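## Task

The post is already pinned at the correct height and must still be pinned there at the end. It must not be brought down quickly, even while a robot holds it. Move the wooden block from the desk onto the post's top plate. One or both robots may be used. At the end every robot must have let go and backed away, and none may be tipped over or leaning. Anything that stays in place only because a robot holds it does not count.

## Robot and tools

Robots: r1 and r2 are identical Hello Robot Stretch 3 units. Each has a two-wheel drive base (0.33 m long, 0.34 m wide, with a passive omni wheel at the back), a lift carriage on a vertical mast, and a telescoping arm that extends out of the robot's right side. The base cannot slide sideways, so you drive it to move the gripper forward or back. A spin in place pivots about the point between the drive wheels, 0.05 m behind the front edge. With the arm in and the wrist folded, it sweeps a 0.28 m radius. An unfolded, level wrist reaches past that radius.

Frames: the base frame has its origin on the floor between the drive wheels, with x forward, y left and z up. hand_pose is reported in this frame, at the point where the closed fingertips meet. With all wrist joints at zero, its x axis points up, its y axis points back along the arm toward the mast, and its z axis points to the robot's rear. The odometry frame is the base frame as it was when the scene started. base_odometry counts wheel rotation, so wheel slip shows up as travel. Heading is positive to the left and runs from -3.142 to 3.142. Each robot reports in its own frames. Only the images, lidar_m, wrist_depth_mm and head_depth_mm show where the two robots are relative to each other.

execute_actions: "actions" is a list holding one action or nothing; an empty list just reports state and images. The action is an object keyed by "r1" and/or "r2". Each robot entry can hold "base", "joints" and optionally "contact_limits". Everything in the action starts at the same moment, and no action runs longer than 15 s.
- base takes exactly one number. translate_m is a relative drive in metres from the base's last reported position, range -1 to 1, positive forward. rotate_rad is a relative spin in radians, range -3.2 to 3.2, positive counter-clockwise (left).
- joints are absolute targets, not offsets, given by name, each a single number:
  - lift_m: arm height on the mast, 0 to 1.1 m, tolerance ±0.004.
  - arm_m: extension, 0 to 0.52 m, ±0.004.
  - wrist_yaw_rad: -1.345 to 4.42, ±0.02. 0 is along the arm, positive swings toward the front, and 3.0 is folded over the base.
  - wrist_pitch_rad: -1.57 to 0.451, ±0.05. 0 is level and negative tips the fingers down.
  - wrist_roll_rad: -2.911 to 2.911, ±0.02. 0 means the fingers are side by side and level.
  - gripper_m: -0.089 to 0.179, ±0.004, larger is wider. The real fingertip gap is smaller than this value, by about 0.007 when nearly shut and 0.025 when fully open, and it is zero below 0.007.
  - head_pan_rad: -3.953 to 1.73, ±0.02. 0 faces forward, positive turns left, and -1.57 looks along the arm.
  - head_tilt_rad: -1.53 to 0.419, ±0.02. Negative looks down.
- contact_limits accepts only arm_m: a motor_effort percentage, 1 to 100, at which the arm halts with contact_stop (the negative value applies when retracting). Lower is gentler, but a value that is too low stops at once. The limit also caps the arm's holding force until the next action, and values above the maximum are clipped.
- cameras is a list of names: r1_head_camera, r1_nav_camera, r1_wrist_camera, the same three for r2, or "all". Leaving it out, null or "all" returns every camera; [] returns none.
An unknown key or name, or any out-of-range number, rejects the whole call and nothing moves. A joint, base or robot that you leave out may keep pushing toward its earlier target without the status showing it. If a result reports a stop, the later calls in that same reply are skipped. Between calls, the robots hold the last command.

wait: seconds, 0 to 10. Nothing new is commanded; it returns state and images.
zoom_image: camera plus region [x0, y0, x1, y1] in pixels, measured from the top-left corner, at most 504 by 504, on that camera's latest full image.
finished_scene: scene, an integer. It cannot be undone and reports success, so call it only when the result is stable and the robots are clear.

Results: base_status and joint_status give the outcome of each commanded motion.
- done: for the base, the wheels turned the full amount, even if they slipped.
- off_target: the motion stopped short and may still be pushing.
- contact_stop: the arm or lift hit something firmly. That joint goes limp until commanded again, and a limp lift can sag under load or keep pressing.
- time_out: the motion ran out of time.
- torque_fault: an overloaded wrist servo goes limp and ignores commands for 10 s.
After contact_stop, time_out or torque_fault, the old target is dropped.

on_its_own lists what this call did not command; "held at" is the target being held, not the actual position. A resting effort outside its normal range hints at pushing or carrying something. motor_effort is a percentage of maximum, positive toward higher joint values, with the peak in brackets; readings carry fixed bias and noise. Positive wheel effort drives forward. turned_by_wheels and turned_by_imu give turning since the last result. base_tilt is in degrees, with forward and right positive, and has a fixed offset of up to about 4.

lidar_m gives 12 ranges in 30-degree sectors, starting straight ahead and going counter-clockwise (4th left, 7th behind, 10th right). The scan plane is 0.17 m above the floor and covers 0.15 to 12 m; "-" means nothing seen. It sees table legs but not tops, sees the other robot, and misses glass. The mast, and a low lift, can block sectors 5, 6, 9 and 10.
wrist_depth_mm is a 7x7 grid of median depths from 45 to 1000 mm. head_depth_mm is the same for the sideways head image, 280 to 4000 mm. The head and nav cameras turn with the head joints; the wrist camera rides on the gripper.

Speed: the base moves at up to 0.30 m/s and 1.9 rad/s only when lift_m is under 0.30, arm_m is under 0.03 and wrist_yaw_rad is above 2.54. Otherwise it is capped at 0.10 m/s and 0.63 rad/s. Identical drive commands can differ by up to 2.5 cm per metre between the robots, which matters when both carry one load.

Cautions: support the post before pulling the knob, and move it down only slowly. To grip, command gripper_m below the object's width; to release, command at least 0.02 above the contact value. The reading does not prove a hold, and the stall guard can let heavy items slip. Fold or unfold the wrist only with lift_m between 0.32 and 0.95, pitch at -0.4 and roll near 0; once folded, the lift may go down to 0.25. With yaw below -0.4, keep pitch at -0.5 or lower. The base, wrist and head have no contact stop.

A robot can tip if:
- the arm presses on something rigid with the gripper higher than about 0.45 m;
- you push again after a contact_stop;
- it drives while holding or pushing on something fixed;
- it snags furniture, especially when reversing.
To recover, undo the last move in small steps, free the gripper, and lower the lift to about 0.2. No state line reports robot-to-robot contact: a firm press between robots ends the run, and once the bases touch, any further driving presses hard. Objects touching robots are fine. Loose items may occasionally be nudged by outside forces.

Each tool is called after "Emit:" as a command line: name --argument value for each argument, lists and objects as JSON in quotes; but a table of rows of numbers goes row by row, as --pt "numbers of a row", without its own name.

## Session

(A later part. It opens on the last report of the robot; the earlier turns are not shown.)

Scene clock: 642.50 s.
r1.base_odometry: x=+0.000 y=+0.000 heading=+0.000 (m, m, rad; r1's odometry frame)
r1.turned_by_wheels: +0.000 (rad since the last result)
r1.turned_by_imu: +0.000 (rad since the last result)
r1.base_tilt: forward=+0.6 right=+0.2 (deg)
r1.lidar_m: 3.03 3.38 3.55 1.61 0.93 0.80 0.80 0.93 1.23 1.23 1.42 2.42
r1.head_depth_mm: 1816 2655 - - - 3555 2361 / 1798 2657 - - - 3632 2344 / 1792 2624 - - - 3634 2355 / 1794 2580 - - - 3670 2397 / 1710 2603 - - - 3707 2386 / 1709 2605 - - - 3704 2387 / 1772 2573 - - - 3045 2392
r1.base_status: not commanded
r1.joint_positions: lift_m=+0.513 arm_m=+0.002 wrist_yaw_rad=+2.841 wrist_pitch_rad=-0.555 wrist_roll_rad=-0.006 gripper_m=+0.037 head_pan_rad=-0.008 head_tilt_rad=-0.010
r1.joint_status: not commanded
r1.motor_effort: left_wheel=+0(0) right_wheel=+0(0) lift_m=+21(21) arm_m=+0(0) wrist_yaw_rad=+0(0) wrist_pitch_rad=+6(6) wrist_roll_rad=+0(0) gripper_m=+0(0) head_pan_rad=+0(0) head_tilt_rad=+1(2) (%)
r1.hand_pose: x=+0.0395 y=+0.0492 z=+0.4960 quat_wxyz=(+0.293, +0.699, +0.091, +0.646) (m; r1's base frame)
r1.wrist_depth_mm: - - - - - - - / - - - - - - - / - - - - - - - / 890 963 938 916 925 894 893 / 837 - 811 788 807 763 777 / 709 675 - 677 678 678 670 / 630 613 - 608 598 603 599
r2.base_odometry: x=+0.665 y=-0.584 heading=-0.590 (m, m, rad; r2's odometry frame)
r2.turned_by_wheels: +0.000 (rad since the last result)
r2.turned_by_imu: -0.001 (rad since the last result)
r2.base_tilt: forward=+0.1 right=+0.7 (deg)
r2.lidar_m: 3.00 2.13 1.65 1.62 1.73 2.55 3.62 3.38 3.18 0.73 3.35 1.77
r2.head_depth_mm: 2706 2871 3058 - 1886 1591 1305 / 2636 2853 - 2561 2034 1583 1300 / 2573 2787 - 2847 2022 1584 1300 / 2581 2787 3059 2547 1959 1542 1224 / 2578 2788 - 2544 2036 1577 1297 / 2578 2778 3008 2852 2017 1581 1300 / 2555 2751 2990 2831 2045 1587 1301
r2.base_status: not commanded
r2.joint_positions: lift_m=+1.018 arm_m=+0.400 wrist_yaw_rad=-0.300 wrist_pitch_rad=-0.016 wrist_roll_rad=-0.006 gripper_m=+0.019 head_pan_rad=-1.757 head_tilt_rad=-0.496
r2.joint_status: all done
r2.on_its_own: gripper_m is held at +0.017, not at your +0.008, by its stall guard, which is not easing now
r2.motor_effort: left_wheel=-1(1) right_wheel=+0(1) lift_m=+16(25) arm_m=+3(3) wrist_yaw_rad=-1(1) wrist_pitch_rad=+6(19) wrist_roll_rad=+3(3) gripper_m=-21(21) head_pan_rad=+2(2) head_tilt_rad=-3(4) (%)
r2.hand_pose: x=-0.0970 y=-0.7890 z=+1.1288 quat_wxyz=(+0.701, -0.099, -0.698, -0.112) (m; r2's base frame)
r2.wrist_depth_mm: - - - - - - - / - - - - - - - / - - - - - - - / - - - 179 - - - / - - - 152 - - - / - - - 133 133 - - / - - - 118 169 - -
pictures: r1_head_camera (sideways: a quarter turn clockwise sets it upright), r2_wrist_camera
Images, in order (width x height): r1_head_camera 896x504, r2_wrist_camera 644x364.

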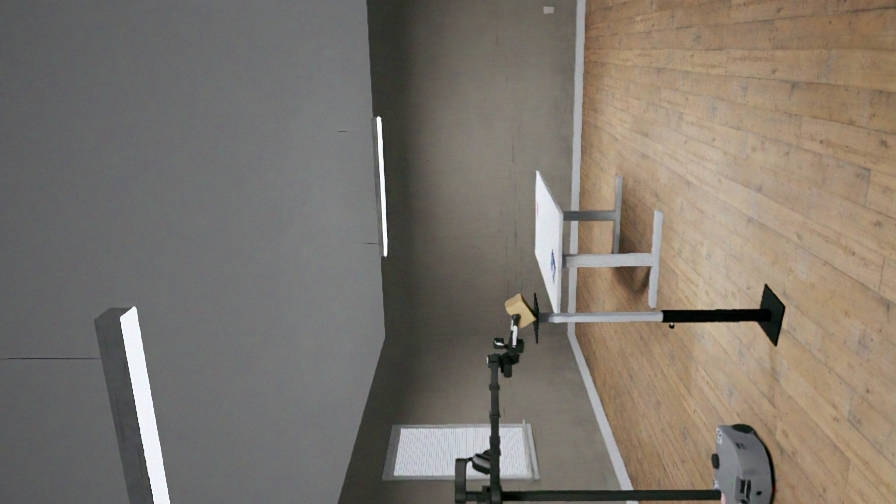

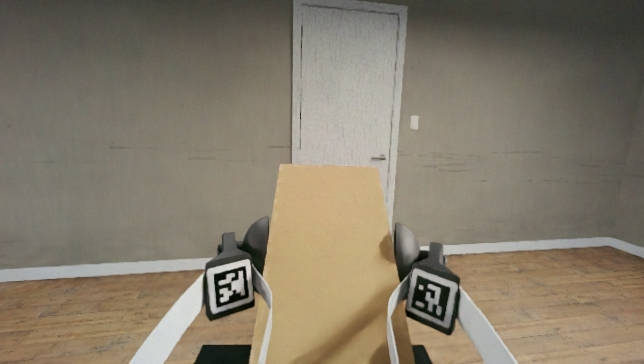

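Emit:
execute_actions --actions '[{"r2": {"base": {"translate_m": 0.012}, "joints": {"lift_m": 1.014, "arm_m": 0.362}}}]' --cameras '["r2_wrist_camera", "r1_head_camera"]'

Emit:
zoom_image --camera "r1_head_camera" --region '[480, 270, 600, 390]'

Scene clock: 649.90 s.
r1.base_odometry: x=+0.000 y=+0.000 heading=+0.000 (m, m, rad; r1's odometry frame)
r1.turned_by_wheels: +0.000 (rad since the last result)
r1.turned_by_imu: +0.000 (rad since the last result)
r1.base_tilt: forward=+0.7 right=+0.2 (deg)
r1.lidar_m: 3.02 3.40 3.55 1.61 0.93 0.80 0.80 0.93 1.23 1.23 1.42 2.42
r1.head_depth_mm: 1816 2660 - - - 3603 2325 / 1805 2638 - - - 3647 2357 / 1798 2616 - - - 3643 2372 / 1815 2651 - - - 3679 2384 / 1707 2604 - - - 3656 2385 / 1708 2583 - - - 3683 2399 / 1783 2585 - - - 3053 2383
r1.base_status: not commanded
r1.joint_positions: lift_m=+0.513 arm_m=+0.002 wrist_yaw_rad=+2.841 wrist_pitch_rad=-0.555 wrist_roll_rad=-0.006 gripper_m=+0.037 head_pan_rad=-0.008 head_tilt_rad=-0.010
r1.joint_status: not commanded
r1.motor_effort: left_wheel=+1(0) right_wheel=+0(0) lift_m=+21(21) arm_m=+0(0) wrist_yaw_rad=-1(0) wrist_pitch_rad=+6(5) wrist_roll_rad=+0(0) gripper_m=+0(0) head_pan_rad=+0(0) head_tilt_rad=+1(1) (%)
r1.hand_pose: x=+0.0395 y=+0.0492 z=+0.4960 quat_wxyz=(+0.293, +0.699, +0.091, +0.646) (m; r1's base frame)
r1.wrist_depth_mm: - - - - - - - / - - - - - - - / - - - - - - - / 906 969 958 926 914 911 907 / 821 - 816 798 794 774 746 / 697 691 - 688 664 673 657 / 627 622 - 608 597 604 588
r2.base_odometry: x=+0.675 y=-0.591 heading=-0.590 (m, m, rad; r2's odometry frame)
r2.turned_by_wheels: +0.000 (rad since the last result)
r2.turned_by_imu: -0.001 (rad since the last result)
r2.base_tilt: forward=+0.0 right=+0.8 (deg)
r2.lidar_m: 2.98 2.13 1.65 1.63 1.74 2.54 3.62 3.37 3.18 0.73 3.34 1.76
r2.head_depth_mm: 2659 2890 3040 - 1807 1601 1301 / 2631 2871 - 2531 2041 1588 1298 / 2621 2830 - 2673 2052 1579 1302 / 2608 2774 - 2426 1890 1489 1235 / 2595 2802 - 2709 2034 1590 1299 / 2566 2764 3025 2835 2018 1586 1294 / 2526 2752 2994 2828 2033 1580 1299
r2.base_status: done
r2.joint_positions: lift_m=+1.014 arm_m=+0.362 wrist_yaw_rad=-0.300 wrist_pitch_rad=-0.008 wrist_roll_rad=-0.006 gripper_m=+0.019 head_pan_rad=-1.757 head_tilt_rad=-0.496
r2.joint_status: all done
r2.on_its_own: gripper_m is held at +0.017, not at your +0.008, by its stall guard, which is not easing now
r2.motor_effort: left_wheel=+0(5) right_wheel=+1(7) lift_m=+17(16) arm_m=-3(5) wrist_yaw_rad=-1(7) wrist_pitch_rad=+3(5) wrist_roll_rad=+3(3) gripper_m=-20(21) head_pan_rad=+2(2) head_tilt_rad=-3(2) (%)
r2.hand_pose: x=-0.0971 y=-0.7520 z=+1.1267 quat_wxyz=(+0.701, -0.102, -0.697, -0.109) (m; r2's base frame)
r2.wrist_depth_mm: - - - - - - - / - - - - - - - / - - - - - - - / - - - 163 - - - / - - - 147 - - - / - - - 133 134 - - / - - 225 122 215 - -
pictures: r1_head_camera (sideways: a quarter turn clockwise sets it upright), r2_wrist_camera
Images, in order (width x height): r1_head_camera 896x504, r2_wrist_camera 644x364.

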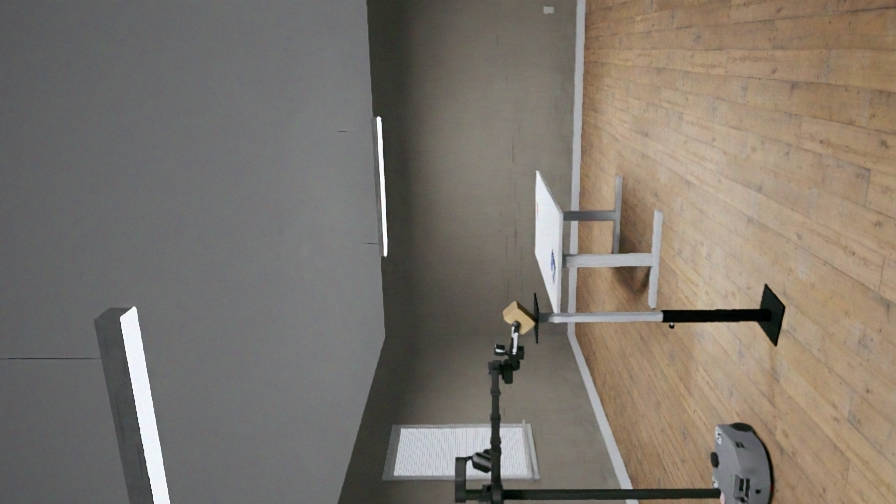

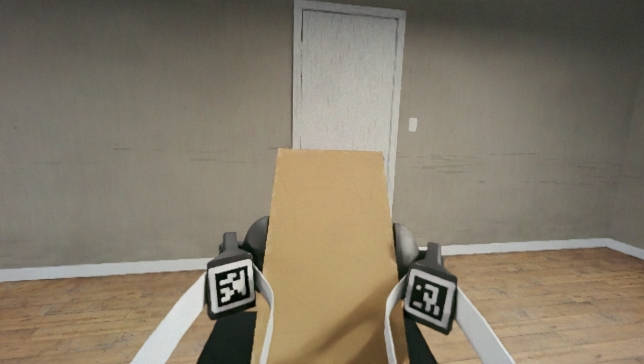

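Region (480, 270, 600, 390) of r1_head_camera's 896x504 image, scaled by 4.200, with more detail than that image has.

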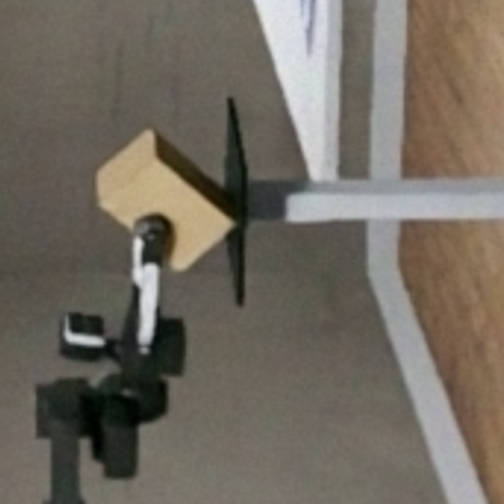

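Emit:
execute_actions --actions '[{"r2": {"base": {"translate_m": 0.006}, "joints": {"lift_m": 1.006, "arm_m": 0.343}}}]' --cameras '["r2_wrist_camera", "r1_head_camera"]'

Emit:
zoom_image --camera "r1_head_camera" --region '[480, 270, 600, 390]'

Scene clock: 667.00 s.
r1.base_odometry: x=+0.000 y=+0.000 heading=+0.000 (m, m, rad; r1's odometry frame)
r1.turned_by_wheels: +0.000 (rad since the last result)
r1.turned_by_imu: +0.000 (rad since the last result)
r1.base_tilt: forward=+0.6 right=+0.3 (deg)
r1.lidar_m: 3.02 3.39 3.53 1.61 0.93 0.80 0.80 0.92 1.23 1.23 1.41 2.42
r1.head_depth_mm: 1799 2637 - - - 3572 2346 / 1802 2635 - - - 3589 2378 / 1811 2626 - - - 3617 2385 / 1804 2644 - - - 3657 2367 / 1713 2619 - - - 3665 2390 / 1704 2605 - - - 3641 2408 / 1783 2551 - - - 3069 2390
r1.base_status: not commanded
r1.joint_positions: lift_m=+0.513 arm_m=+0.002 wrist_yaw_rad=+2.841 wrist_pitch_rad=-0.555 wrist_roll_rad=-0.006 gripper_m=+0.037 head_pan_rad=-0.008 head_tilt_rad=-0.010
r1.joint_status: not commanded
r1.motor_effort: left_wheel=+0(0) right_wheel=+0(0) lift_m=+21(21) arm_m=+0(0) wrist_yaw_rad=+1(1) wrist_pitch_rad=+5(6) wrist_roll_rad=+0(0) gripper_m=+0(0) head_pan_rad=+0(0) head_tilt_rad=+1(1) (%)
r1.hand_pose: x=+0.0395 y=+0.0492 z=+0.4960 quat_wxyz=(+0.293, +0.699, +0.091, +0.646) (m; r1's base frame)
r1.wrist_depth_mm: - - - - - - - / - - - - - - - / - - - - - - - / 913 947 938 921 928 902 892 / 801 - 815 779 804 783 744 / 703 678 - 692 666 679 660 / 627 630 - 601 597 600 587
r2.base_odometry: x=+0.680 y=-0.594 heading=-0.590 (m, m, rad; r2's odometry frame)
r2.turned_by_wheels: +0.000 (rad since the last result)
r2.turned_by_imu: -0.001 (rad since the last result)
r2.base_tilt: forward=+0.1 right=+0.8 (deg)
r2.lidar_m: 2.98 2.12 1.65 1.62 1.74 2.54 3.62 3.37 3.18 0.73 3.34 1.75
r2.head_depth_mm: 2673 2914 3091 - - 1581 1306 / 2628 2851 3025 - 2024 1585 1301 / 2618 2790 - 2686 2040 1584 1300 / 2596 2755 - 2492 1968 1537 1256 / 2567 2770 - 2700 2030 1597 1298 / 2590 2808 3009 2845 2033 1582 1302 / 2533 2723 3022 2825 2033 1579 1297
r2.base_status: done
r2.joint_positions: lift_m=+1.006 arm_m=+0.343 wrist_yaw_rad=-0.300 wrist_pitch_rad=-0.004 wrist_roll_rad=-0.006 gripper_m=+0.018 head_pan_rad=-1.757 head_tilt_rad=-0.496
r2.joint_status: all done
r2.on_its_own: gripper_m is held at +0.017, not at your +0.008, by its stall guard, which is not easing now
r2.motor_effort: left_wheel=-1(6) right_wheel=+0(5) lift_m=+17(18) arm_m=-3(1) wrist_yaw_rad=-1(5) wrist_pitch_rad=+2(4) wrist_roll_rad=+3(3) gripper_m=-19(20) head_pan_rad=+3(2) head_tilt_rad=-3(3) (%)
r2.hand_pose: x=-0.0971 y=-0.7331 z=+1.1199 quat_wxyz=(+0.701, -0.104, -0.697, -0.108) (m; r2's base frame)
r2.wrist_depth_mm: - - - - - - - / - - - - - - - / - - - - - - - / - - - 151 - - - / - - - 142 - - - / - - - 134 136 - - / - - 216 126 202 - -
pictures: r1_head_camera (sideways: a quarter turn clockwise sets it upright), r2_wrist_camera
Images, in order (width x height): r1_head_camera 896x504, r2_wrist_camera 644x364.

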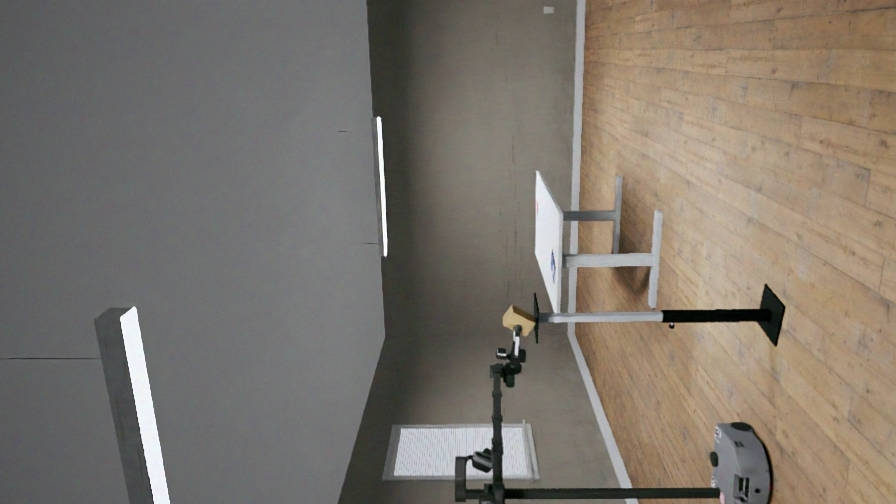

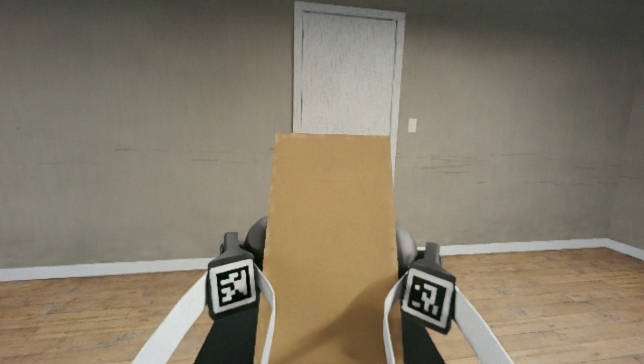

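Region (480, 270, 600, 390) of r1_head_camera's 896x504 image, scaled by 4.200, with more detail than that image has.

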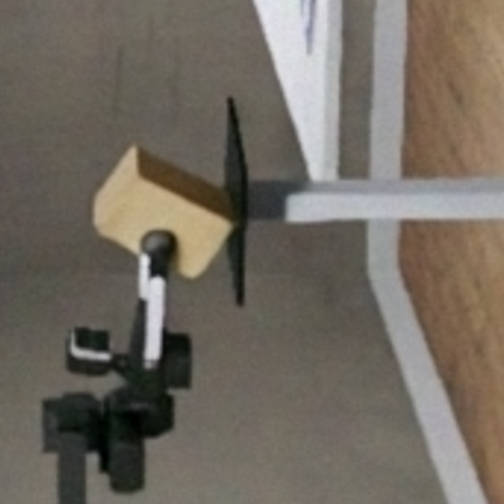

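Emit:
execute_actions --actions '[{"r2": {"base": {"translate_m": 0.004}, "joints": {"lift_m": 0.996, "arm_m": 0.331}}}]' --cameras '["r2_wrist_camera", "r1_head_camera"]'

Emit:
zoom_image --camera "r1_head_camera" --region '[480, 270, 600, 390]'

Scene clock: 678.90 s.
r1.base_odometry: x=+0.000 y=+0.000 heading=+0.000 (m, m, rad; r1's odometry frame)
r1.turned_by_wheels: +0.000 (rad since the last result)
r1.turned_by_imu: +0.000 (rad since the last result)
r1.base_tilt: forward=+0.6 right=+0.2 (deg)
r1.lidar_m: 3.04 3.37 3.54 1.61 0.93 0.80 0.80 0.93 1.23 1.23 1.42 2.43
r1.head_depth_mm: 1810 2643 - - - 3616 2354 / 1809 2631 - - - 3620 2359 / 1806 2643 - - - 3657 2354 / 1808 2620 - - - 3646 2378 / 1724 2618 - - - 3704 2396 / 1720 2604 - - - 3657 2387 / 1779 2616 - - - 3057 2382
r1.base_status: not commanded
r1.joint_positions: lift_m=+0.513 arm_m=+0.002 wrist_yaw_rad=+2.841 wrist_pitch_rad=-0.555 wrist_roll_rad=-0.006 gripper_m=+0.037 head_pan_rad=-0.008 head_tilt_rad=-0.010
r1.joint_status: not commanded
r1.motor_effort: left_wheel=+0(1) right_wheel=+0(0) lift_m=+21(21) arm_m=+0(0) wrist_yaw_rad=+1(1) wrist_pitch_rad=+6(6) wrist_roll_rad=+0(0) gripper_m=+0(0) head_pan_rad=+0(0) head_tilt_rad=+1(1) (%)
r1.hand_pose: x=+0.0395 y=+0.0492 z=+0.4960 quat_wxyz=(+0.293, +0.699, +0.091, +0.646) (m; r1's base frame)
r1.wrist_depth_mm: - - - - - - - / - - - - - - - / - - - - - - - / 880 940 938 912 930 892 876 / 818 - 789 775 829 768 759 / 702 683 - 669 679 669 666 / 627 615 - 618 596 596 593
r2.base_odometry: x=+0.683 y=-0.596 heading=-0.590 (m, m, rad; r2's odometry frame)
r2.turned_by_wheels: +0.000 (rad since the last result)
r2.turned_by_imu: -0.001 (rad since the last result)
r2.base_tilt: forward=+0.1 right=+0.8 (deg)
r2.lidar_m: 2.98 2.12 1.65 1.63 1.74 2.55 3.64 3.38 3.17 0.73 3.34 1.75
r2.head_depth_mm: 2664 2911 3095 - - 1540 1305 / 2599 2876 3088 - 2005 1591 1302 / 2618 2819 - 2690 2033 1586 1302 / 2600 2812 - 2541 1961 1536 1226 / 2584 2765 - 2540 2049 1582 1304 / 2570 2739 3033 2842 2016 1589 1302 / 2562 2765 2997 2844 2030 1585 1297
r2.base_status: done
r2.joint_positions: lift_m=+0.996 arm_m=+0.331 wrist_yaw_rad=-0.300 wrist_pitch_rad=+0.004 wrist_roll_rad=-0.006 gripper_m=+0.018 head_pan_rad=-1.757 head_tilt_rad=-0.496
r2.joint_status: all done
r2.on_its_own: gripper_m is held at +0.017, not at your +0.008, by its stall guard, which is not easing now
r2.motor_effort: left_wheel=-1(4) right_wheel=+0(4) lift_m=+16(16) arm_m=-3(3) wrist_yaw_rad=+0(1) wrist_pitch_rad=-2(3) wrist_roll_rad=+3(3) gripper_m=-20(19) head_pan_rad=+2(2) head_tilt_rad=-3(3) (%)
r2.hand_pose: x=-0.0972 y=-0.7212 z=+1.1121 quat_wxyz=(+0.702, -0.107, -0.697, -0.105) (m; r2's base frame)
r2.wrist_depth_mm: - - - - - - - / - - - - - - - / - - - 149 - - - / - - - 144 - - - / - - - 140 - - - / - - - 134 135 - - / - - 205 130 201 - -
pictures: r1_head_camera (sideways: a quarter turn clockwise sets it upright), r2_wrist_camera
Images, in order (width x height): r1_head_camera 896x504, r2_wrist_camera 644x364.

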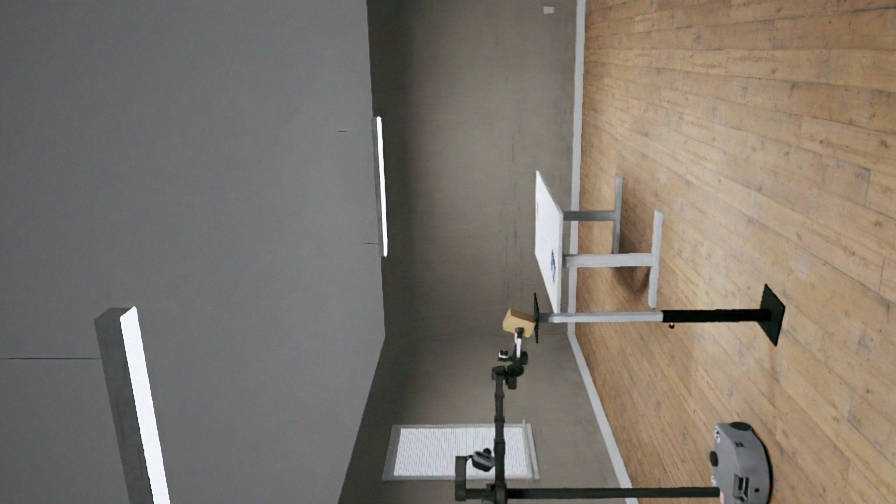

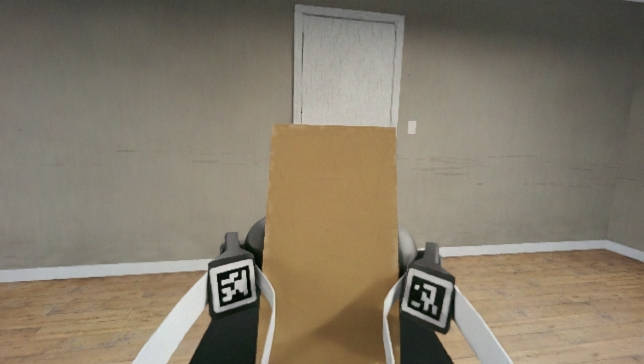

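Region (480, 270, 600, 390) of r1_head_camera's 896x504 image, scaled by 4.200, with more detail than that image has.

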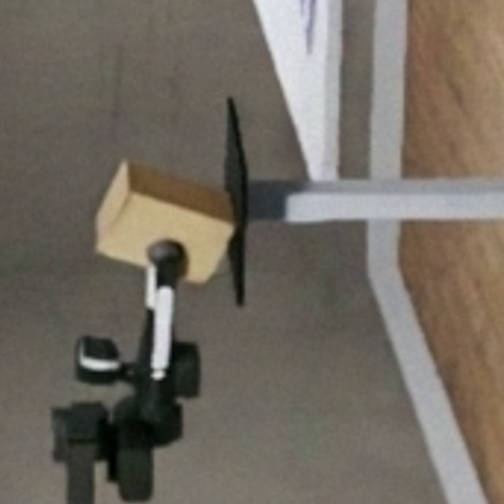

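Emit:
execute_actions --actions '[{"r2": {"joints": {"lift_m": 0.985}}}]' --cameras '["r2_wrist_camera", "r1_head_camera"]'

Emit:
zoom_image --camera "r1_head_camera" --region '[480, 270, 600, 390]'

Scene clock: 689.10 s.
r1.base_odometry: x=+0.000 y=+0.000 heading=+0.000 (m, m, rad; r1's odometry frame)
r1.turned_by_wheels: +0.000 (rad since the last result)
r1.turned_by_imu: +0.000 (rad since the last result)
r1.base_tilt: forward=+0.6 right=+0.3 (deg)
r1.lidar_m: 3.02 3.41 3.54 1.61 0.93 0.80 0.80 0.92 1.23 1.23 1.42 2.42
r1.head_depth_mm: 1813 2634 - - - 3561 2345 / 1820 2636 - - - 3596 2354 / 1803 2632 - - - 3645 2376 / 1800 2617 - - - 3680 2387 / 1713 2608 - - - 3684 2383 / 1716 2595 - - - 3700 2378 / 1785 2585 - - - 3090 2407
r1.base_status: not commanded
r1.joint_positions: lift_m=+0.513 arm_m=+0.002 wrist_yaw_rad=+2.841 wrist_pitch_rad=-0.555 wrist_roll_rad=-0.006 gripper_m=+0.037 head_pan_rad=-0.008 head_tilt_rad=-0.010
r1.joint_status: not commanded
r1.motor_effort: left_wheel=+0(0) right_wheel=+0(0) lift_m=+21(21) arm_m=+0(0) wrist_yaw_rad=+1(1) wrist_pitch_rad=+6(6) wrist_roll_rad=+0(0) gripper_m=+0(0) head_pan_rad=+0(0) head_tilt_rad=+1(1) (%)
r1.hand_pose: x=+0.0395 y=+0.0492 z=+0.4960 quat_wxyz=(+0.293, +0.699, +0.091, +0.646) (m; r1's base frame)
r1.wrist_depth_mm: - - - - - - - / - - - - - - - / - - - - - - - / 896 945 963 948 916 925 893 / 811 - 796 778 800 774 754 / 707 682 - 689 679 679 673 / 622 618 - 609 597 601 589
r2.base_odometry: x=+0.683 y=-0.596 heading=-0.590 (m, m, rad; r2's odometry frame)
r2.turned_by_wheels: +0.000 (rad since the last result)
r2.turned_by_imu: -0.001 (rad since the last result)
r2.base_tilt: forward=+0.0 right=+0.7 (deg)
r2.lidar_m: 2.97 2.12 1.65 1.62 1.74 2.55 3.62 3.38 3.18 0.74 3.34 1.75
r2.head_depth_mm: 2710 2879 3145 - - 1498 1301 / 2645 2872 3040 - 1962 1587 1307 / 2604 2804 3002 2675 2039 1585 1298 / 2603 2787 - 2541 1952 1547 1231 / 2596 2788 - 2549 2051 1590 1307 / 2574 2767 3000 2810 2024 1581 1301 / 2535 2737 3004 2843 2035 1582 1301
r2.base_status: not commanded
r2.joint_positions: lift_m=+0.985 arm_m=+0.331 wrist_yaw_rad=-0.300 wrist_pitch_rad=-0.008 wrist_roll_rad=-0.006 gripper_m=+0.018 head_pan_rad=-1.757 head_tilt_rad=-0.496
r2.joint_status: all done
r2.on_its_own: gripper_m is held at +0.017, not at your +0.008, by its stall guard, which is not easing now
r2.motor_effort: left_wheel=+0(1) right_wheel=+0(0) lift_m=+17(16) arm_m=-2(2) wrist_yaw_rad=+0(1) wrist_pitch_rad=+3(4) wrist_roll_rad=+3(3) gripper_m=-19(19) head_pan_rad=+2(2) head_tilt_rad=-3(3) (%)
r2.hand_pose: x=-0.0971 y=-0.7208 z=+1.0978 quat_wxyz=(+0.701, -0.102, -0.697, -0.109) (m; r2's base frame)
r2.wrist_depth_mm: - - - - - - - / - - - - - - - / - - - 132 - - - / - - - 133 - - - / - - - 134 - - - / - - - 135 135 - - / - - 180 137 180 - -
pictures: r1_head_camera (sideways: a quarter turn clockwise sets it upright), r2_wrist_camera
Images, in order (width x height): r1_head_camera 896x504, r2_wrist_camera 644x364.

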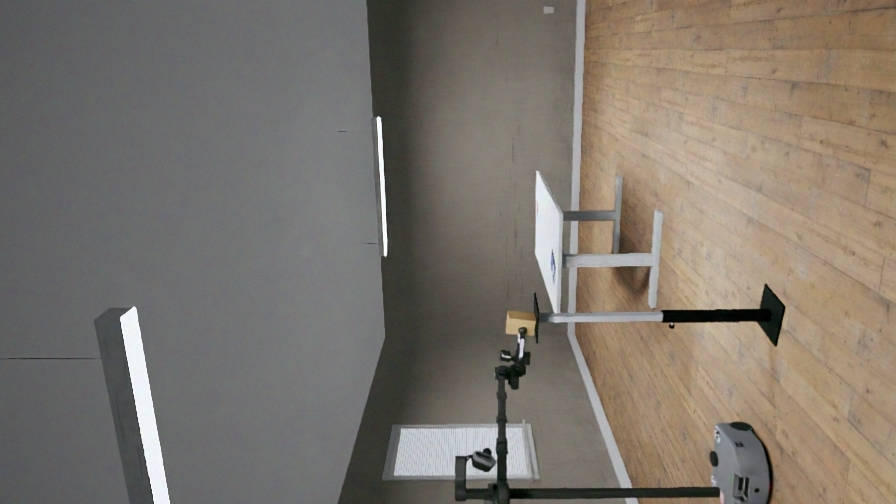

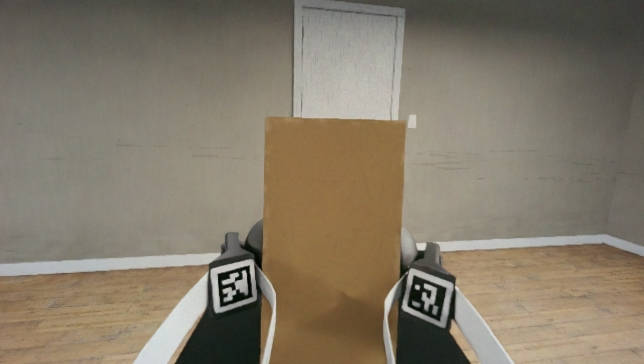

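Region (480, 270, 600, 390) of r1_head_camera's 896x504 image, scaled by 4.200, with more detail than that image has.

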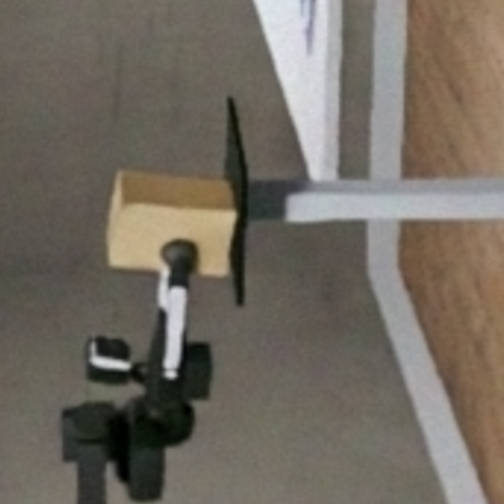

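Emit:
execute_actions --actions '[{"r2": {"joints": {"lift_m": 0.979}}}]' --cameras '[]'

Emit:
execute_actions --actions '[{"r2": {"base": {"translate_m": -0.007}, "joints": {"arm_m": 0.355}}}]' --cameras '["r2_wrist_camera", "r1_head_camera"]'

Emit:
zoom_image --camera "r1_head_camera" --region '[480, 270, 600, 390]'

Scene clock: 697.83 s.
r1.base_odometry: x=+0.000 y=+0.000 heading=+0.000 (m, m, rad; r1's odometry frame)
r1.turned_by_wheels: +0.000 (rad since the last result)
r1.turned_by_imu: +0.000 (rad since the last result)
r1.base_tilt: forward=+0.6 right=+0.2 (deg)
r1.lidar_m: 3.01 3.39 3.54 1.60 0.93 0.80 0.80 0.93 1.23 1.23 1.42 2.42
r1.head_depth_mm: 1822 2627 - - - 3586 2348 / 1808 2628 - - - 3623 2366 / 1797 2629 - - - 3676 2369 / 1812 2622 - - - 3667 2375 / 1716 2617 - - - 3614 2388 / 1714 2588 - - - 3764 2404 / 1781 2588 - - - 3049 2374
r1.base_status: not commanded
r1.joint_positions: lift_m=+0.513 arm_m=+0.002 wrist_yaw_rad=+2.841 wrist_pitch_rad=-0.555 wrist_roll_rad=-0.006 gripper_m=+0.037 head_pan_rad=-0.008 head_tilt_rad=-0.010
r1.joint_status: not commanded
r1.motor_effort: left_wheel=+1(0) right_wheel=+0(0) lift_m=+21(21) arm_m=+0(0) wrist_yaw_rad=+0(1) wrist_pitch_rad=+6(6) wrist_roll_rad=+0(0) gripper_m=+0(0) head_pan_rad=+0(0) head_tilt_rad=+1(1) (%)
r1.hand_pose: x=+0.0395 y=+0.0492 z=+0.4960 quat_wxyz=(+0.293, +0.699, +0.091, +0.646) (m; r1's base frame)
r1.wrist_depth_mm: - - - - - - - / - - - - - - - / - - - - - - - / 916 917 920 925 898 901 908 / 809 - 818 795 803 773 746 / 713 669 - 675 678 666 663 / 625 612 - 606 593 611 591
r2.base_odometry: x=+0.683 y=-0.596 heading=-0.590 (m, m, rad; r2's odometry frame)
r2.turned_by_wheels: +0.000 (rad since the last result)
r2.turned_by_imu: -0.001 (rad since the last result)
r2.base_tilt: forward=+0.0 right=+0.8 (deg)
r2.lidar_m: 2.98 2.12 1.66 1.63 1.73 2.55 3.64 3.39 3.18 0.74 3.33 1.75
r2.head_depth_mm: 2648 2900 3138 3212 - - 1306 / 2638 2827 3095 - 1919 1591 1307 / 2613 2835 3025 2672 2040 1582 1304 / 2591 2849 - 2550 1949 1537 1230 / 2582 2794 2947 2480 2018 1583 1301 / 2601 2784 3005 2833 2029 1583 1303 / 2552 2765 2990 2788 2031 1593 1300
r2.base_status: not commanded
r2.joint_positions: lift_m=+0.979 arm_m=+0.331 wrist_yaw_rad=-0.300 wrist_pitch_rad=-0.013 wrist_roll_rad=-0.006 gripper_m=+0.018 head_pan_rad=-1.757 head_tilt_rad=-0.496
r2.joint_status: all done
r2.on_its_own: gripper_m is held at +0.017, not at your +0.008, by its stall guard, which is not easing now
r2.motor_effort: left_wheel=-1(1) right_wheel=+0(0) lift_m=+18(19) arm_m=-2(3) wrist_yaw_rad=+0(0) wrist_pitch_rad=+5(5) wrist_roll_rad=+3(3) gripper_m=-19(18) head_pan_rad=+2(2) head_tilt_rad=-3(2) (%)
r2.hand_pose: x=-0.0971 y=-0.7207 z=+1.0905 quat_wxyz=(+0.701, -0.100, -0.697, -0.111) (m; r2's base frame)
r2.wrist_depth_mm: - - - - - - - / - - - - - - - / - - - 125 - - - / - - - 128 - - - / - - - 131 - - - / - - - 135 134 - - / - - 169 139 169 - -
pictures: none
No camera images: the call's "cameras" was empty. Leave "cameras" out to get every camera's image.

Scene clock: 698.93 s.
r1.base_odometry: x=+0.000 y=+0.000 heading=+0.000 (m, m, rad; r1's odometry frame)
r1.turned_by_wheels: +0.000 (rad since the last result)
r1.turned_by_imu: +0.000 (rad since the last result)
r1.base_tilt: forward=+0.7 right=+0.3 (deg)
r1.lidar_m: 3.03 3.39 3.54 1.61 0.93 0.80 0.80 0.92 1.23 1.23 1.42 2.42
r1.head_depth_mm: 1810 2634 - - - 3594 2349 / 1809 2638 - - - 3625 2375 / 1800 2637 - - - 3652 2379 / 1821 2617 - - - 3693 2378 / 1719 2607 - - - 3680 2389 / 1708 2607 - - - 3731 2381 / 1784 2602 - - - 3052 2381
r1.base_status: not commanded
r1.joint_positions: lift_m=+0.513 arm_m=+0.002 wrist_yaw_rad=+2.841 wrist_pitch_rad=-0.555 wrist_roll_rad=-0.006 gripper_m=+0.037 head_pan_rad=-0.008 head_tilt_rad=-0.010
r1.joint_status: not commanded
r1.motor_effort: left_wheel=+1(1) right_wheel=+0(0) lift_m=+21(21) arm_m=+0(0) wrist_yaw_rad=+1(0) wrist_pitch_rad=+6(6) wrist_roll_rad=+0(0) gripper_m=+0(0) head_pan_rad=+0(0) head_tilt_rad=+1(1) (%)
r1.hand_pose: x=+0.0395 y=+0.0492 z=+0.4960 quat_wxyz=(+0.293, +0.699, +0.091, +0.646) (m; r1's base frame)
r1.wrist_depth_mm: - - - - - - - / - - - - - - - / - - - - - - - / 922 942 920 943 917 911 877 / 849 - 835 805 793 794 760 / 694 694 - 682 680 659 668 / 621 610 - 606 618 598 603
r2.base_odometry: x=+0.677 y=-0.592 heading=-0.590 (m, m, rad; r2's odometry frame)
r2.turned_by_wheels: +0.000 (rad since the last result)
r2.turned_by_imu: +0.000 (rad since the last result)
r2.base_tilt: forward=+0.0 right=+0.8 (deg)
r2.lidar_m: 2.98 2.13 1.66 1.62 1.73 2.55 3.61 3.39 3.18 0.73 3.34 1.76
r2.head_depth_mm: 2661 2877 3136 3168 - - 1304 / 2629 2829 3078 - 1913 1588 1300 / 2595 2816 2999 2675 2037 1586 1303 / 2595 2806 - 2537 1881 1531 1258 / 2572 2780 - 2564 2036 1586 1300 / 2587 2774 3029 2802 2044 1588 1297 / 2553 2740 2976 2848 2041 1583 1300
r2.base_status: done
r2.joint_positions: lift_m=+0.979 arm_m=+0.355 wrist_yaw_rad=-0.300 wrist_pitch_rad=-0.014 wrist_roll_rad=-0.006 gripper_m=+0.018 head_pan_rad=-1.757 head_tilt_rad=-0.496
r2.joint_status: all done
r2.on_its_own: gripper_m is held at +0.017, not at your +0.008, by its stall guard, which is not easing now
r2.motor_effort: left_wheel=-1(5) right_wheel=+1(2) lift_m=+17(17) arm_m=+3(2) wrist_yaw_rad=-1(1) wrist_pitch_rad=+5(5) wrist_roll_rad=+3(3) gripper_m=-19(19) head_pan_rad=+2(2) head_tilt_rad=-3(3) (%)
r2.hand_pose: x=-0.0970 y=-0.7440 z=+1.0904 quat_wxyz=(+0.701, -0.100, -0.697, -0.111) (m; r2's base frame)
r2.wrist_depth_mm: - - - - - - - / - - - - - - - / - - - 125 - - - / - - - 128 - - - / - - - 132 - - - / - - - 136 135 - - / - - 172 139 169 - -
pictures: r1_head_camera (sideways: a quarter turn clockwise sets it upright), r2_wrist_camera
Images, in order (width x height): r1_head_camera 896x504, r2_wrist_camera 644x364.

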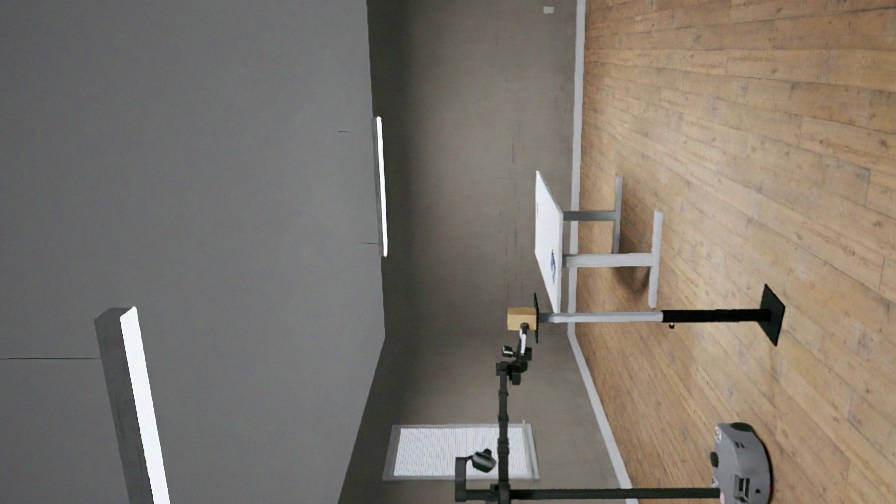

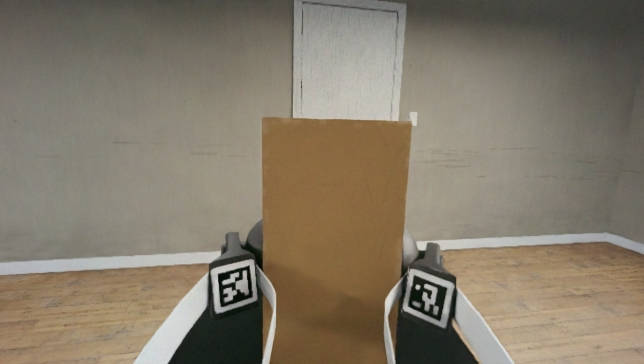

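Region (480, 270, 600, 390) of r1_head_camera's 896x504 image, scaled by 4.200, with more detail than that image has.

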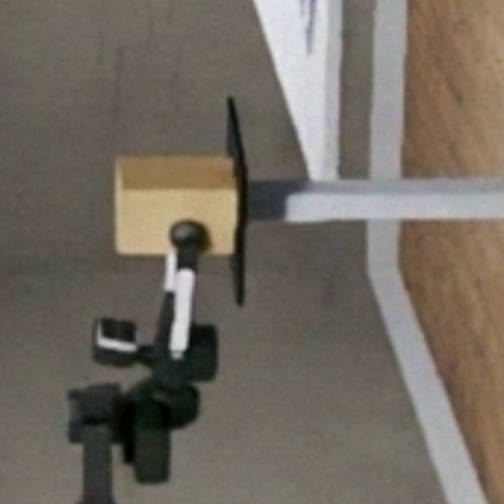

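Emit:
execute_actions --actions '[{"r2": {"joints": {"gripper_m": 0.13}}}]' --cameras '[]'

Emit:
execute_actions --actions '[{"r2": {"joints": {"arm_m": 0.15}}}]' --cameras '["r2_wrist_camera", "r1_head_camera", "r2_head_camera"]'

Scene clock: 707.67 s.
r1.base_odometry: x=+0.000 y=+0.000 heading=+0.000 (m, m, rad; r1's odometry frame)
r1.turned_by_wheels: +0.000 (rad since the last result)
r1.turned_by_imu: +0.000 (rad since the last result)
r1.base_tilt: forward=+0.6 right=+0.2 (deg)
r1.lidar_m: 3.01 3.39 3.55 1.61 0.93 0.80 0.80 0.93 1.23 1.23 1.42 2.42
r1.head_depth_mm: 1811 2654 - - - 3595 2360 / 1808 2654 - - - 3613 2362 / 1803 2611 - - - 3625 2364 / 1799 2637 - - - 3653 2387 / 1723 2616 - - - 3623 2393 / 1712 2580 - - - 3715 2395 / 1785 2610 - - - 3049 2377
r1.base_status: not commanded
r1.joint_positions: lift_m=+0.513 arm_m=+0.002 wrist_yaw_rad=+2.841 wrist_pitch_rad=-0.555 wrist_roll_rad=-0.006 gripper_m=+0.037 head_pan_rad=-0.008 head_tilt_rad=-0.010
r1.joint_status: not commanded
r1.motor_effort: left_wheel=+0(0) right_wheel=+0(1) lift_m=+21(21) arm_m=+0(0) wrist_yaw_rad=+0(0) wrist_pitch_rad=+6(6) wrist_roll_rad=+0(0) gripper_m=+0(0) head_pan_rad=+0(0) head_tilt_rad=+1(1) (%)
r1.hand_pose: x=+0.0395 y=+0.0492 z=+0.4960 quat_wxyz=(+0.293, +0.699, +0.091, +0.646) (m; r1's base frame)
r1.wrist_depth_mm: - - - - - - - / - - - - - - - / - - - - - - - / 897 986 959 934 894 914 890 / 816 - 806 804 808 784 754 / 706 695 - 675 682 670 670 / 623 611 - 606 606 592 590
r2.base_odometry: x=+0.677 y=-0.592 heading=-0.590 (m, m, rad; r2's odometry frame)
r2.turned_by_wheels: +0.000 (rad since the last result)
r2.turned_by_imu: -0.001 (rad since the last result)
r2.base_tilt: forward=+0.0 right=+0.7 (deg)
r2.lidar_m: 2.98 2.13 1.65 1.63 1.74 2.55 3.63 3.37 3.16 0.73 3.34 1.76
r2.head_depth_mm: 2649 2882 3170 3164 - - 1304 / 2634 2852 3107 - 1916 1584 1302 / 2628 2837 3007 2670 2034 1587 1299 / 2605 2793 - 2565 1872 1530 1259 / 2587 2786 - 2551 2042 1585 1301 / 2569 2777 3021 2809 2026 1586 1298 / 2539 2746 2994 2835 2015 1590 1297
r2.base_status: not commanded
r2.joint_positions: lift_m=+0.979 arm_m=+0.355 wrist_yaw_rad=-0.300 wrist_pitch_rad=-0.019 wrist_roll_rad=-0.006 gripper_m=+0.130 head_pan_rad=-1.757 head_tilt_rad=-0.496
r2.joint_status: all done
r2.motor_effort: left_wheel=-1(1) right_wheel=+1(1) lift_m=+18(17) arm_m=+3(3) wrist_yaw_rad=-1(1) wrist_pitch_rad=+7(8) wrist_roll_rad=+3(3) gripper_m=+0(87) head_pan_rad=+2(2) head_tilt_rad=-4(3) (%)
r2.hand_pose: x=-0.0970 y=-0.7439 z=+1.0891 quat_wxyz=(+0.701, -0.098, -0.698, -0.113) (m; r2's base frame)
r2.wrist_depth_mm: - - - - - - - / - - - - - - - / - - - 128 - - - / - - - 131 - - - / - - - 136 - - - / - - 212 141 216 - - / - - 167 145 167 - -
pictures: none
No camera images: the call's "cameras" was empty. Leave "cameras" out to get every camera's image.

Scene clock: 710.40 s.
r1.base_odometry: x=+0.000 y=+0.000 heading=+0.000 (m, m, rad; r1's odometry frame)
r1.turned_by_wheels: +0.000 (rad since the last result)
r1.turned_by_imu: +0.000 (rad since the last result)
r1.base_tilt: forward=+0.6 right=+0.2 (deg)
r1.lidar_m: 3.02 3.38 3.55 1.61 0.93 0.80 0.80 0.93 1.23 1.23 1.42 2.43
r1.head_depth_mm: 1814 2628 - - - 3618 2353 / 1805 2669 - - - 3631 2375 / 1795 2653 - - - 3617 2362 / 1810 2609 - - - 3678 2371 / 1711 2651 - - - 3675 2404 / 1708 2626 - - - 3680 2406 / 1779 2598 - - - 3085 2403
r1.base_status: not commanded
r1.joint_positions: lift_m=+0.513 arm_m=+0.002 wrist_yaw_rad=+2.841 wrist_pitch_rad=-0.555 wrist_roll_rad=-0.006 gripper_m=+0.037 head_pan_rad=-0.008 head_tilt_rad=-0.010
r1.joint_status: not commanded
r1.motor_effort: left_wheel=+1(0) right_wheel=+0(0) lift_m=+21(21) arm_m=+0(0) wrist_yaw_rad=+1(1) wrist_pitch_rad=+6(6) wrist_roll_rad=+0(0) gripper_m=+0(0) head_pan_rad=+1(0) head_tilt_rad=+1(1) (%)
r1.hand_pose: x=+0.0395 y=+0.0492 z=+0.4960 quat_wxyz=(+0.293, +0.699, +0.091, +0.646) (m; r1's base frame)
r1.wrist_depth_mm: - - - - - - - / - - - - - - - / - - - - - - - / 900 971 941 931 924 895 910 / 802 - 809 826 798 759 752 / 718 685 - 680 672 681 659 / 632 623 - 617 607 602 589
r2.base_odometry: x=+0.677 y=-0.592 heading=-0.590 (m, m, rad; r2's odometry frame)
r2.turned_by_wheels: +0.000 (rad since the last result)
r2.turned_by_imu: -0.001 (rad since the last result)
r2.base_tilt: forward=+0.0 right=+0.7 (deg)
r2.lidar_m: 2.99 2.13 1.65 1.63 1.73 2.54 3.62 3.38 3.17 0.73 3.36 1.76
r2.head_depth_mm: 2651 2867 3148 3215 - 1543 1305 / 2639 2853 3087 - 2002 1588 1304 / 2589 2828 3031 - - 1539 1296 / 2593 2804 1816 - - 1492 1258 / 2604 2794 2984 - - 1537 1305 / 2565 2762 2993 2838 2028 1579 1306 / 2558 2765 3013 2821 2018 1593 1310
r2.base_status: not commanded
r2.joint_positions: lift_m=+0.979 arm_m=+0.150 wrist_yaw_rad=-0.300 wrist_pitch_rad=-0.019 wrist_roll_rad=-0.006 gripper_m=+0.130 head_pan_rad=-1.757 head_tilt_rad=-0.496
r2.joint_status: all done
r2.motor_effort: left_wheel=-1(1) right_wheel=+1(1) lift_m=+18(18) arm_m=-3(2) wrist_yaw_rad=-1(1) wrist_pitch_rad=+7(6) wrist_roll_rad=+3(3) gripper_m=+0(0) head_pan_rad=+2(3) head_tilt_rad=-3(3) (%)
r2.hand_pose: x=-0.0970 y=-0.5396 z=+1.0891 quat_wxyz=(+0.701, -0.098, -0.698, -0.113) (m; r2's base frame)
r2.wrist_depth_mm: - - - - - - - / - - - - - - - / - - - - - - - / - - - - - - - / - - 339 372 - - - / - - - - - - - / - - - - - - -
pictures: r1_head_camera (sideways: a quarter turn clockwise sets it upright), r2_head_camera (sideways: a quarter turn clockwise sets it upright), r2_wrist_camera
Images, in order (width x height): r1_head_camera 896x504, r2_head_camera 896x504, r2_wrist_camera 644x364.

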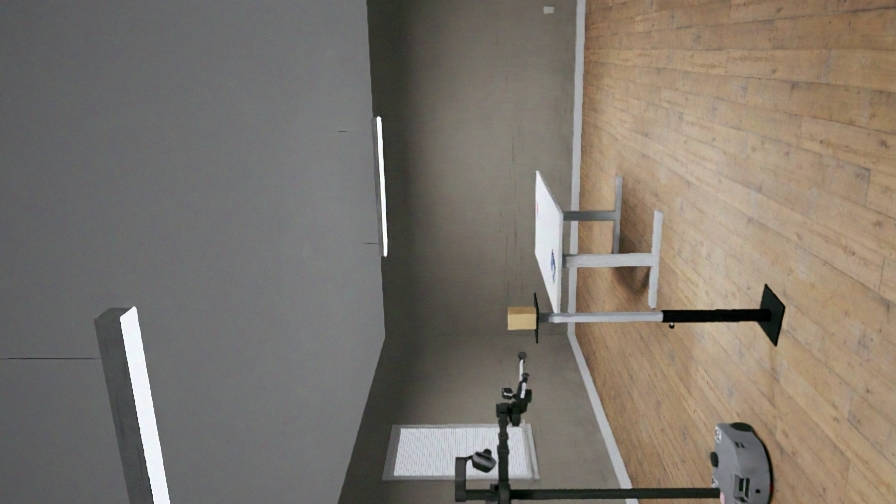

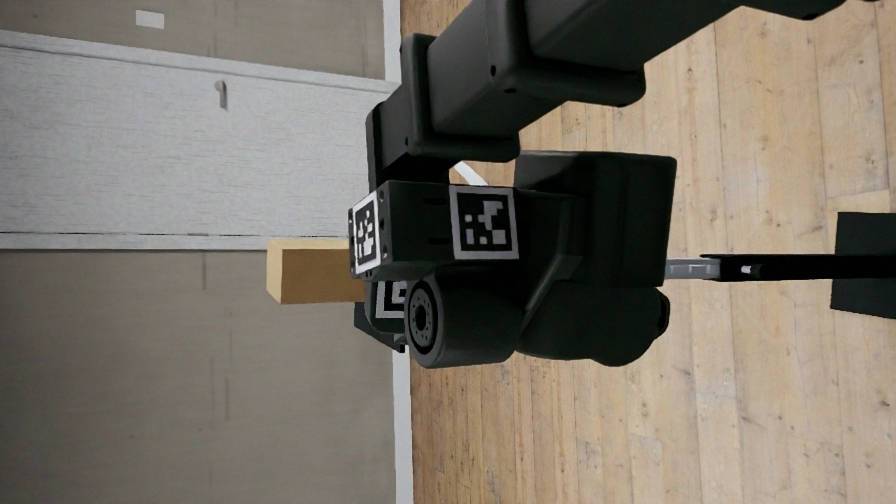

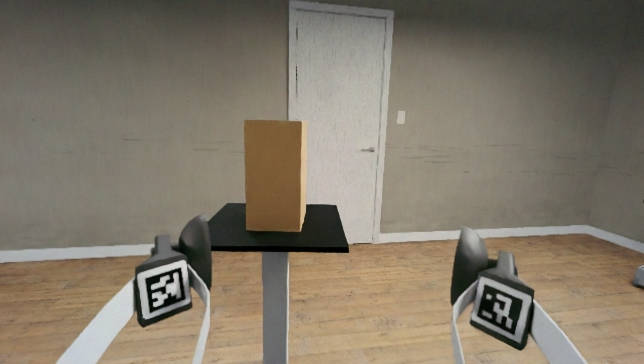

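The block stands upright at the centre of the plate and the gripper is clear of it.

Emit:
finished_scene --scene 2

The scene is finished: the task was done.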